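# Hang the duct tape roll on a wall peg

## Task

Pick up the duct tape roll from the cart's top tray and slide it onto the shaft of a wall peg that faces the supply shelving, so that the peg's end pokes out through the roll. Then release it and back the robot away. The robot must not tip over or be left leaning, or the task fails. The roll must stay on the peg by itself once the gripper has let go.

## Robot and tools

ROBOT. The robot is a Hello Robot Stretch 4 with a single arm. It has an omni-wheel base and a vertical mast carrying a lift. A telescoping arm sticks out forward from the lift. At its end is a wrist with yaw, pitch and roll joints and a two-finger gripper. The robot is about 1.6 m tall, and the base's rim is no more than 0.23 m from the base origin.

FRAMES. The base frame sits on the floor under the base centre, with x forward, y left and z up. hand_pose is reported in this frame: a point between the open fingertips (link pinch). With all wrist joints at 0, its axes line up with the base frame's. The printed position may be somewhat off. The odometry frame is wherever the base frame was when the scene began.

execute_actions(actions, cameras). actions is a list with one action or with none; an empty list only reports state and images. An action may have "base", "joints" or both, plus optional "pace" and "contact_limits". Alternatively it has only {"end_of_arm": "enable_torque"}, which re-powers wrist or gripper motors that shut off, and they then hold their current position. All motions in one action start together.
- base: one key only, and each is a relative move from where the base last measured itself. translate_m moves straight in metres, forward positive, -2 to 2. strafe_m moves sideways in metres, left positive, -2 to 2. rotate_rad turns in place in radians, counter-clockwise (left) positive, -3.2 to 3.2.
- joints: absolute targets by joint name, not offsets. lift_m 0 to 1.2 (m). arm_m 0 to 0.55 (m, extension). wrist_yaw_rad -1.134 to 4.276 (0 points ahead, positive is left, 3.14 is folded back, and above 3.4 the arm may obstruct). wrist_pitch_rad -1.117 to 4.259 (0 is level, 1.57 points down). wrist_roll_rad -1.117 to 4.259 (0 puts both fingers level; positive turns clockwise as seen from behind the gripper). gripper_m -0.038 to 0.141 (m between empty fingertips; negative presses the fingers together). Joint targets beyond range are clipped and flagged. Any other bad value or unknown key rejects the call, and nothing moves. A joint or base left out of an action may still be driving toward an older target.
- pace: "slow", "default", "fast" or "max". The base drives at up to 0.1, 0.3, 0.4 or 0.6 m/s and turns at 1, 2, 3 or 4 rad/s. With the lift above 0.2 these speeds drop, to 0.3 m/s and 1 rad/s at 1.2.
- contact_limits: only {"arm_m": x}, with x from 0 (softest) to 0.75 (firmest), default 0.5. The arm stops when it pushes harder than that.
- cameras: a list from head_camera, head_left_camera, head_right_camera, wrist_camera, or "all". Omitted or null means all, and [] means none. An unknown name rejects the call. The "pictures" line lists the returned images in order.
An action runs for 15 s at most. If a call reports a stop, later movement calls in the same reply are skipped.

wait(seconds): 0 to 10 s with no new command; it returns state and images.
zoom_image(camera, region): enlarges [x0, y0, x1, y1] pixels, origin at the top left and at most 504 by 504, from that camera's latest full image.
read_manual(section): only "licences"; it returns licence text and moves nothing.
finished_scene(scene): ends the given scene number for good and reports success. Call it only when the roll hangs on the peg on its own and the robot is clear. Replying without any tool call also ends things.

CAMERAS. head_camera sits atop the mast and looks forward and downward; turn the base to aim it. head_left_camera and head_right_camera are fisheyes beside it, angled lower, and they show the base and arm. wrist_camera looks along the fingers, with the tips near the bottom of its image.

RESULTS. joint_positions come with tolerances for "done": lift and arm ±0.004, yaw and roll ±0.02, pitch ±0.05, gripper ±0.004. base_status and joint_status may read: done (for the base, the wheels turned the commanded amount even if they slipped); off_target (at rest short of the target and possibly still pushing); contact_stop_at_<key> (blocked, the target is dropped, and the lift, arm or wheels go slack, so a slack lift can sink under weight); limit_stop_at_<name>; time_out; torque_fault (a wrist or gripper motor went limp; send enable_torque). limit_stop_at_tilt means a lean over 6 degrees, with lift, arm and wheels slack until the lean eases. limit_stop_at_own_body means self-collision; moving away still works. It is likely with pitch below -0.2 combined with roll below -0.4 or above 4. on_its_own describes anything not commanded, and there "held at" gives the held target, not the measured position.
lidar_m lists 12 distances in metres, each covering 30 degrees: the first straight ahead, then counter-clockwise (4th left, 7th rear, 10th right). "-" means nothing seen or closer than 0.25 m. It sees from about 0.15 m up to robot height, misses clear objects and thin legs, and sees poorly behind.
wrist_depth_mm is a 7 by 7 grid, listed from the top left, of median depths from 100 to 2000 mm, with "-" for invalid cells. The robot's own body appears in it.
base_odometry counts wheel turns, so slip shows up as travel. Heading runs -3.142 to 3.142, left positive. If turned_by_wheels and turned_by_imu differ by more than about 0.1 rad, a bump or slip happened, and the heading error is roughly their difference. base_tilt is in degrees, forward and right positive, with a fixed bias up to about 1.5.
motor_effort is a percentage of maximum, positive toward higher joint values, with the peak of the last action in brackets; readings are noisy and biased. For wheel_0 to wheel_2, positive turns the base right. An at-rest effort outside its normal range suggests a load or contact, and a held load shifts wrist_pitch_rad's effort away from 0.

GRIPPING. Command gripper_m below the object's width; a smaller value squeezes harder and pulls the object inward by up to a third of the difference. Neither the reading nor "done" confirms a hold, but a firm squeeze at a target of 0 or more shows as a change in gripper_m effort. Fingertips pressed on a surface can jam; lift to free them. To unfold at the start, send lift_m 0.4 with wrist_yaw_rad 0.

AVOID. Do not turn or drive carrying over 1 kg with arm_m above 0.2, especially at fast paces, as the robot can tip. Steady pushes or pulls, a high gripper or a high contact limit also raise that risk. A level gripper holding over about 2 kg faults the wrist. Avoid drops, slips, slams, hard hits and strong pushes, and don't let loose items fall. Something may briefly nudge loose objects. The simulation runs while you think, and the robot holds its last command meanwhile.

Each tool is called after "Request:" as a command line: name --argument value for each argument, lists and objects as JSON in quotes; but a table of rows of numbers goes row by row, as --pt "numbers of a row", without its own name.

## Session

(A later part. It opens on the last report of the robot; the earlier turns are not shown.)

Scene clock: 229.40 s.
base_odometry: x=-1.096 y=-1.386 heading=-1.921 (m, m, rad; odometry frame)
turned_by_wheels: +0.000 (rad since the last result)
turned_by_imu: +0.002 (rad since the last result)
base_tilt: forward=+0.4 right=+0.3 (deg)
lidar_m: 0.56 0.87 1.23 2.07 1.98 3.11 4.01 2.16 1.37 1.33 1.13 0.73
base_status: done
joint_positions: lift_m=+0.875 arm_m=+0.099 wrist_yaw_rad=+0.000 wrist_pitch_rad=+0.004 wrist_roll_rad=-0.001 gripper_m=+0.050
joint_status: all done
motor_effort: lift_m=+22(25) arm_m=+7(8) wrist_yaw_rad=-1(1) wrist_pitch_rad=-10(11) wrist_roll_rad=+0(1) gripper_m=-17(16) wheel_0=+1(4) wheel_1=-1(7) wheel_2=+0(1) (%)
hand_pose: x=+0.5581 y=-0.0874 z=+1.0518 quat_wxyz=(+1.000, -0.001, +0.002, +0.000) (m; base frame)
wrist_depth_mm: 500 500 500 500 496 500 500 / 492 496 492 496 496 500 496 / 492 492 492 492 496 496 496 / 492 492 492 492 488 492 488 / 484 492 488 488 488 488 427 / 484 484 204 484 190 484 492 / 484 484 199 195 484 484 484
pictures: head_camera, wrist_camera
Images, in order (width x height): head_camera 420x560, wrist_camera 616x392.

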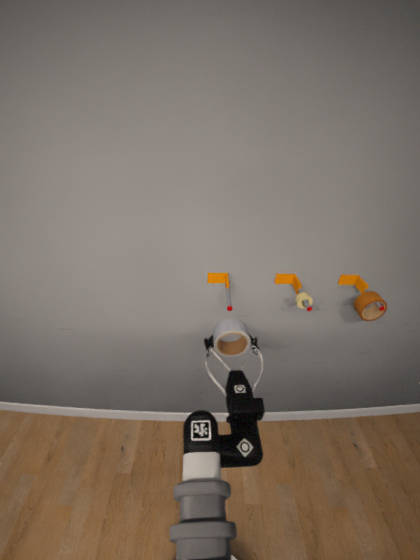

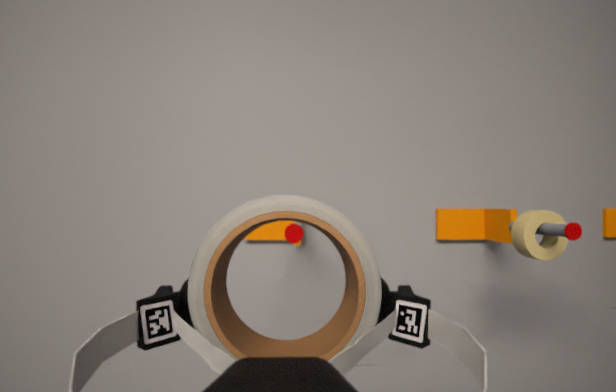

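Request:
execute_actions --actions '[{"joints": {"lift_m": 0.882, "arm_m": 0.165}}]' --cameras '["head_camera", "wrist_camera"]'

Scene clock: 257.80 s.
base_odometry: x=-1.096 y=-1.386 heading=-1.921 (m, m, rad; odometry frame)
turned_by_wheels: +0.000 (rad since the last result)
turned_by_imu: +0.002 (rad since the last result)
base_tilt: forward=+0.4 right=+0.3 (deg)
lidar_m: 0.80 0.87 1.24 2.06 1.99 3.12 4.02 2.19 1.37 1.33 1.12 0.72
base_status: not commanded
joint_positions: lift_m=+0.882 arm_m=+0.164 wrist_yaw_rad=+0.000 wrist_pitch_rad=+0.004 wrist_roll_rad=-0.001 gripper_m=+0.050
joint_status: all done
motor_effort: lift_m=+23(25) arm_m=+7(7) wrist_yaw_rad=-1(1) wrist_pitch_rad=-10(9) wrist_roll_rad=-1(1) gripper_m=-16(17) wheel_0=+1(1) wheel_1=-1(1) wheel_2=+0(0) (%)
hand_pose: x=+0.6231 y=-0.0874 z=+1.0588 quat_wxyz=(+1.000, -0.001, +0.002, +0.000) (m; base frame)
wrist_depth_mm: 430 433 433 430 430 433 433 / 427 430 427 427 430 430 430 / 424 424 430 427 427 430 433 / 424 424 421 427 424 424 427 / 421 421 415 421 424 421 373 / 421 421 204 418 190 421 424 / 421 421 198 196 418 421 421
pictures: head_camera, wrist_camera
Images, in order (width x height): head_camera 420x560, wrist_camera 616x392.

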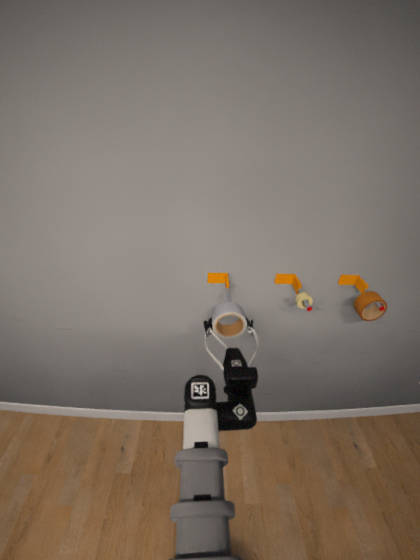

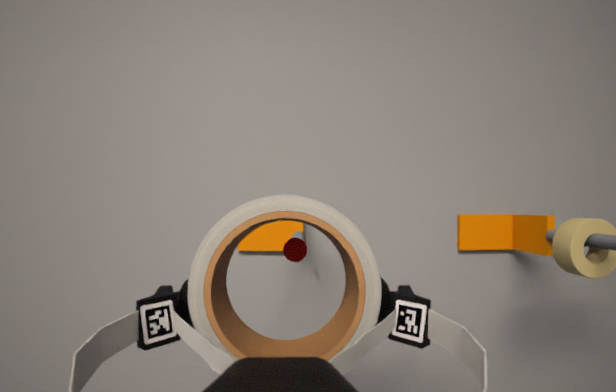

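Request:
zoom_image --camera "wrist_camera" --region '[170, 180, 400, 392]'

Request:
zoom_image --camera "head_camera" --region '[180, 255, 280, 375]'

Region (170, 180, 400, 392) of wrist_camera's 616x392 image, scaled by 2.191; it fills the top 465 rows of this view, and the rest is white.

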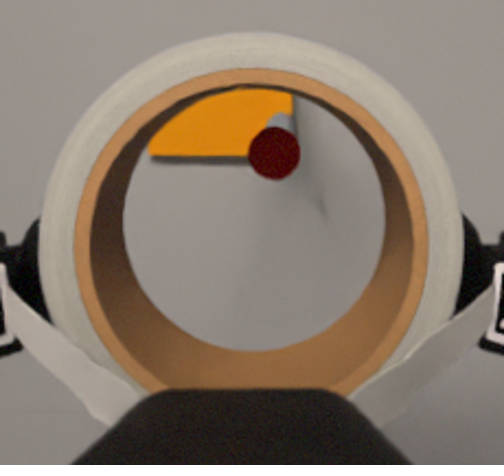

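Region (180, 255, 280, 375) of head_camera's 420x560 image, scaled by 4.200, with more detail than that image has.

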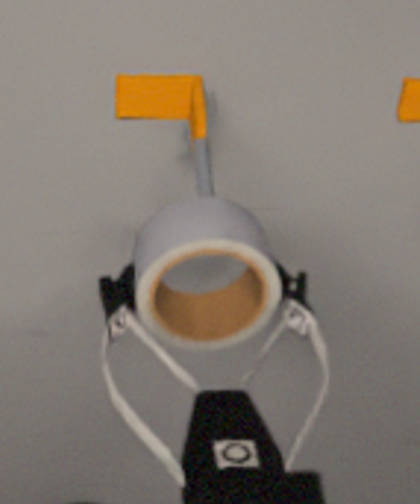

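Request:
execute_actions --actions '[{"joints": {"arm_m": 0.26}, "contact_limits": {"arm_m": 0.2}}]' --cameras '["head_camera", "wrist_camera"]'

Scene clock: 267.77 s.
base_odometry: x=-1.096 y=-1.386 heading=-1.921 (m, m, rad; odometry frame)
turned_by_wheels: +0.000 (rad since the last result)
turned_by_imu: +0.002 (rad since the last result)
base_tilt: forward=+0.5 right=+0.4 (deg)
lidar_m: 0.71 0.89 1.22 2.07 1.97 3.12 4.02 2.18 1.38 1.33 1.14 0.73
base_status: not commanded
joint_positions: lift_m=+0.882 arm_m=+0.259 wrist_yaw_rad=+0.000 wrist_pitch_rad=+0.004 wrist_roll_rad=-0.001 gripper_m=+0.050
joint_status: all done
motor_effort: lift_m=+23(23) arm_m=+7(7) wrist_yaw_rad=-1(0) wrist_pitch_rad=-10(10) wrist_roll_rad=+0(0) gripper_m=-15(18) wheel_0=+1(1) wheel_1=-1(1) wheel_2=+0(0) (%)
contact_limits: arm_m 0.2
hand_pose: x=+0.7181 y=-0.0874 z=+1.0588 quat_wxyz=(+1.000, -0.001, +0.002, +0.000) (m; base frame)
wrist_depth_mm: 332 334 334 334 334 334 334 / 332 334 330 330 332 332 334 / 330 330 330 332 330 332 332 / 329 330 330 330 329 332 330 / 329 327 320 322 329 329 322 / 325 324 204 327 191 329 329 / 324 325 198 195 325 327 325
pictures: head_camera, wrist_camera
Images, in order (width x height): head_camera 420x560, wrist_camera 616x392.

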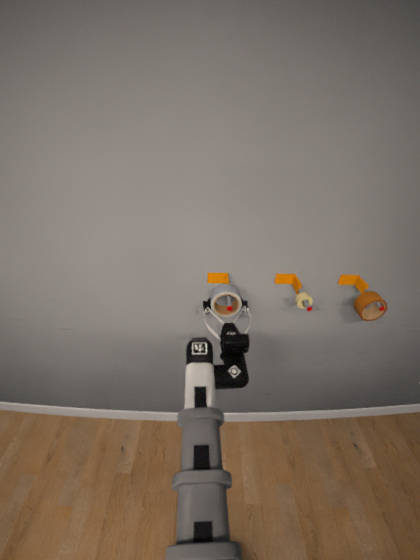

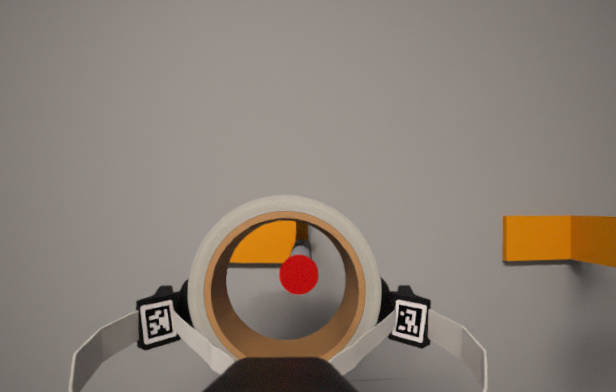

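Request:
zoom_image --camera "wrist_camera" --region '[170, 180, 400, 392]'

Request:
zoom_image --camera "head_camera" --region '[185, 260, 275, 360]'

Region (170, 180, 400, 392) of wrist_camera's 616x392 image, scaled by 2.191; it fills the top 465 rows of this view, and the rest is white.

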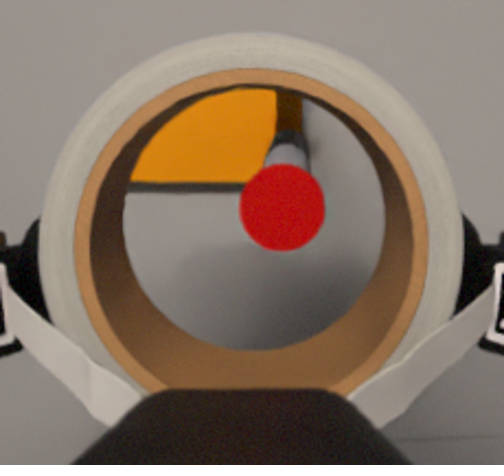

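Region (185, 260, 275, 360) of head_camera's 420x560 image, scaled by 5.040, with more detail than that image has; it fills the left 454 columns of this view, and the rest is white.

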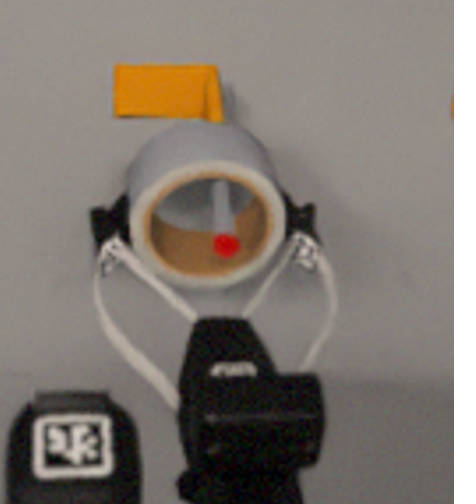

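Request:
execute_actions --actions '[{"joints": {"lift_m": 0.873, "gripper_m": 0.14}}]' --cameras '["head_camera", "wrist_camera"]'

Scene clock: 285.00 s.
base_odometry: x=-1.096 y=-1.386 heading=-1.921 (m, m, rad; odometry frame)
turned_by_wheels: +0.000 (rad since the last result)
turned_by_imu: +0.002 (rad since the last result)
base_tilt: forward=+0.5 right=+0.3 (deg)
lidar_m: 0.71 0.86 1.23 2.08 1.98 3.11 4.03 2.17 1.37 1.34 1.14 0.72
base_status: not commanded
joint_positions: lift_m=+0.873 arm_m=+0.259 wrist_yaw_rad=+0.000 wrist_pitch_rad=+0.002 wrist_roll_rad=-0.001 gripper_m=+0.140
joint_status: all done
motor_effort: lift_m=+16(23) arm_m=+7(7) wrist_yaw_rad=-1(0) wrist_pitch_rad=-6(10) wrist_roll_rad=-3(0) gripper_m=-1(19) wheel_0=+1(1) wheel_1=-1(1) wheel_2=+0(0) (%)
hand_pose: x=+0.7181 y=-0.0874 z=+1.0508 quat_wxyz=(+1.000, -0.001, +0.001, +0.000) (m; base frame)
wrist_depth_mm: 334 332 336 334 336 338 338 / 334 330 332 334 332 334 334 / 329 329 330 332 334 332 334 / 329 329 329 329 329 332 330 / 329 329 330 207 329 327 325 / 325 200 217 327 204 325 327 / 325 324 324 182 325 325 325
pictures: head_camera, wrist_camera
Images, in order (width x height): head_camera 420x560, wrist_camera 616x392.

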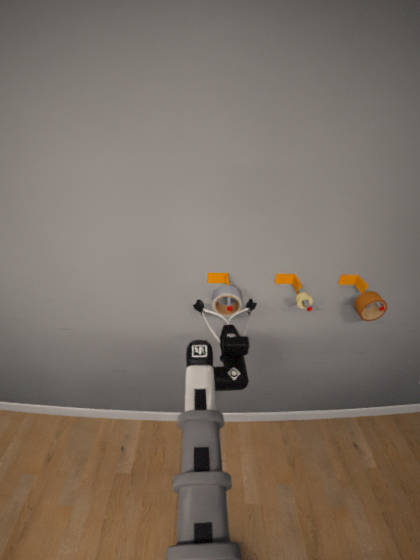

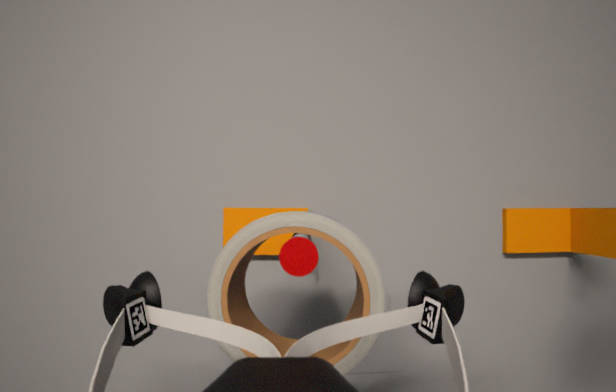

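Request:
execute_actions --actions '[{"base": {"translate_m": -0.3}, "joints": {"arm_m": 0.0}, "pace": "fast"}]' --cameras '["head_camera", "wrist_camera"]'

Scene clock: 290.13 s.
base_odometry: x=-0.993 y=-1.104 heading=-1.921 (m, m, rad; odometry frame)
turned_by_wheels: +0.000 (rad since the last result)
turned_by_imu: +0.002 (rad since the last result)
base_tilt: forward=+0.4 right=+0.4 (deg)
lidar_m: 0.97 1.18 1.67 2.10 1.85 2.88 3.31 1.94 1.68 1.31 1.54 1.00
base_status: done
joint_positions: lift_m=+0.873 arm_m=+0.001 wrist_yaw_rad=+0.000 wrist_pitch_rad=+0.002 wrist_roll_rad=-0.001 gripper_m=+0.140
joint_status: all done
motor_effort: lift_m=+16(15) arm_m=-7(7) wrist_yaw_rad=+0(2) wrist_pitch_rad=-5(6) wrist_roll_rad=+0(0) gripper_m=+0(1) wheel_0=+0(0) wheel_1=-1(7) wheel_2=-1(10) (%)
hand_pose: x=+0.4606 y=-0.0875 z=+1.0508 quat_wxyz=(+1.000, -0.001, +0.001, +0.000) (m; base frame)
wrist_depth_mm: 917 904 904 904 917 904 891 / 878 904 891 904 891 904 891 / 904 904 891 891 891 904 891 / 878 891 891 878 891 878 891 / 878 891 878 891 878 904 878 / 878 200 878 878 212 866 878 / 878 878 878 521 891 878 878
pictures: head_camera, wrist_camera
Images, in order (width x height): head_camera 420x560, wrist_camera 616x392.

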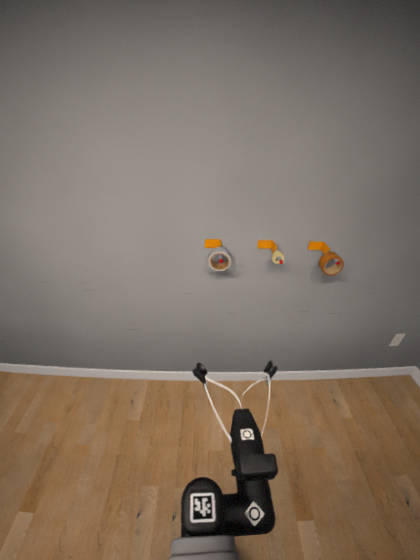

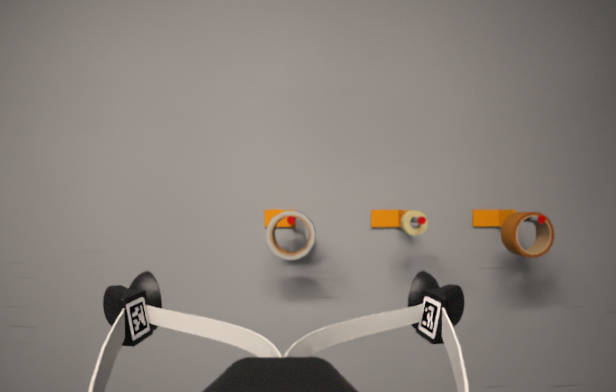

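Request:
zoom_image --camera "head_camera" --region '[190, 225, 260, 285]'

Request:
zoom_image --camera "wrist_camera" --region '[250, 195, 340, 275]'

Region (190, 225, 260, 285) of head_camera's 420x560 image, scaled by 7.200, with more detail than that image has; it fills the top 432 rows of this view, and the rest is white.

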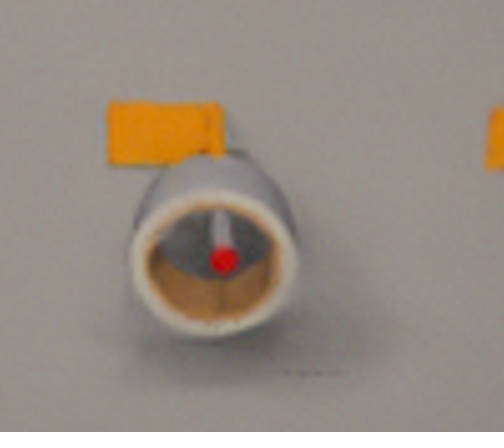

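Region (250, 195, 340, 275) of wrist_camera's 616x392 image, scaled by 5.600.

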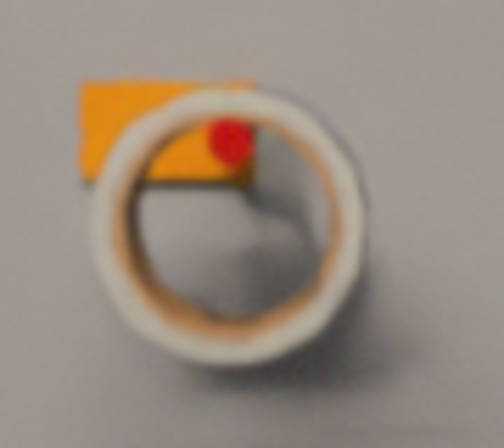

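Request:
execute_actions --actions '[]' --cameras '["head_camera", "wrist_camera"]'

Scene clock: 293.23 s.
base_odometry: x=-0.993 y=-1.104 heading=-1.921 (m, m, rad; odometry frame)
turned_by_wheels: +0.000 (rad since the last result)
turned_by_imu: +0.001 (rad since the last result)
base_tilt: forward=+0.5 right=+0.4 (deg)
lidar_m: 0.99 1.19 1.68 2.10 1.87 2.87 3.31 1.94 1.68 1.31 1.52 1.00
base_status: done
joint_positions: lift_m=+0.873 arm_m=+0.001 wrist_yaw_rad=+0.000 wrist_pitch_rad=+0.002 wrist_roll_rad=-0.001 gripper_m=+0.140
joint_status: all done
motor_effort: lift_m=+15(15) arm_m=-7(7) wrist_yaw_rad=+0(2) wrist_pitch_rad=-5(6) wrist_roll_rad=-1(0) gripper_m=-1(1) wheel_0=+0(0) wheel_1=-1(7) wheel_2=-1(10) (%)
hand_pose: x=+0.4606 y=-0.0875 z=+1.0508 quat_wxyz=(+1.000, -0.001, +0.001, +0.000) (m; base frame)
wrist_depth_mm: 904 904 904 904 917 904 917 / 904 904 891 891 904 904 917 / 878 878 891 904 891 904 891 / 878 891 891 891 891 891 904 / 878 891 891 891 891 878 891 / 866 201 878 878 213 878 891 / 878 878 866 517 878 878 878
pictures: head_camera, wrist_camera
Images, in order (width x height): head_camera 420x560, wrist_camera 616x392.

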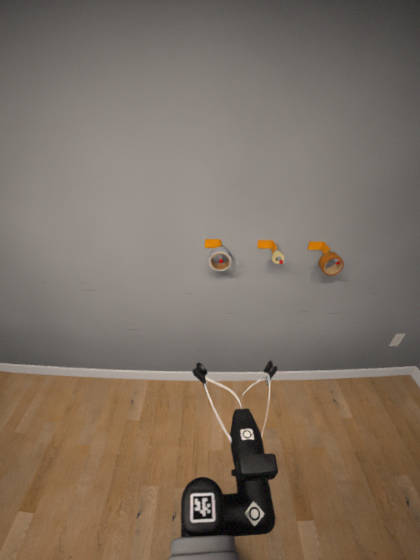

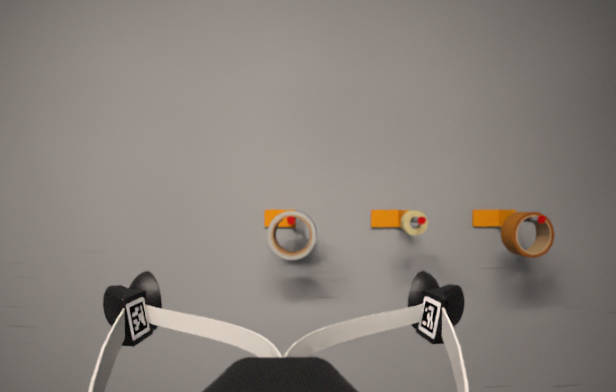

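Request:
zoom_image --camera "head_camera" --region '[190, 225, 260, 285]'

Region (190, 225, 260, 285) of head_camera's 420x560 image, scaled by 7.200, with more detail than that image has; it fills the top 432 rows of this view, and the rest is white.

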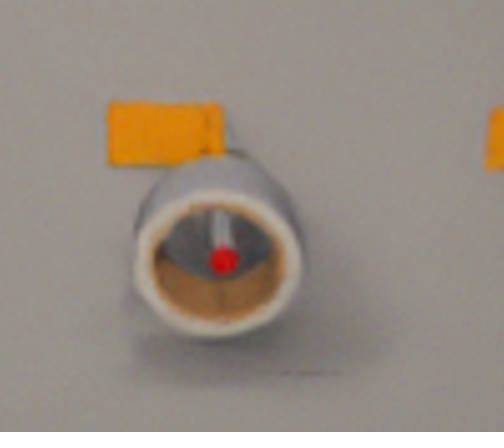

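The roll is hanging on the gray shaft with the red tip sticking out. The robot has let go and backed clear.

Request:
finished_scene --scene 2

The scene is finished: the task was done.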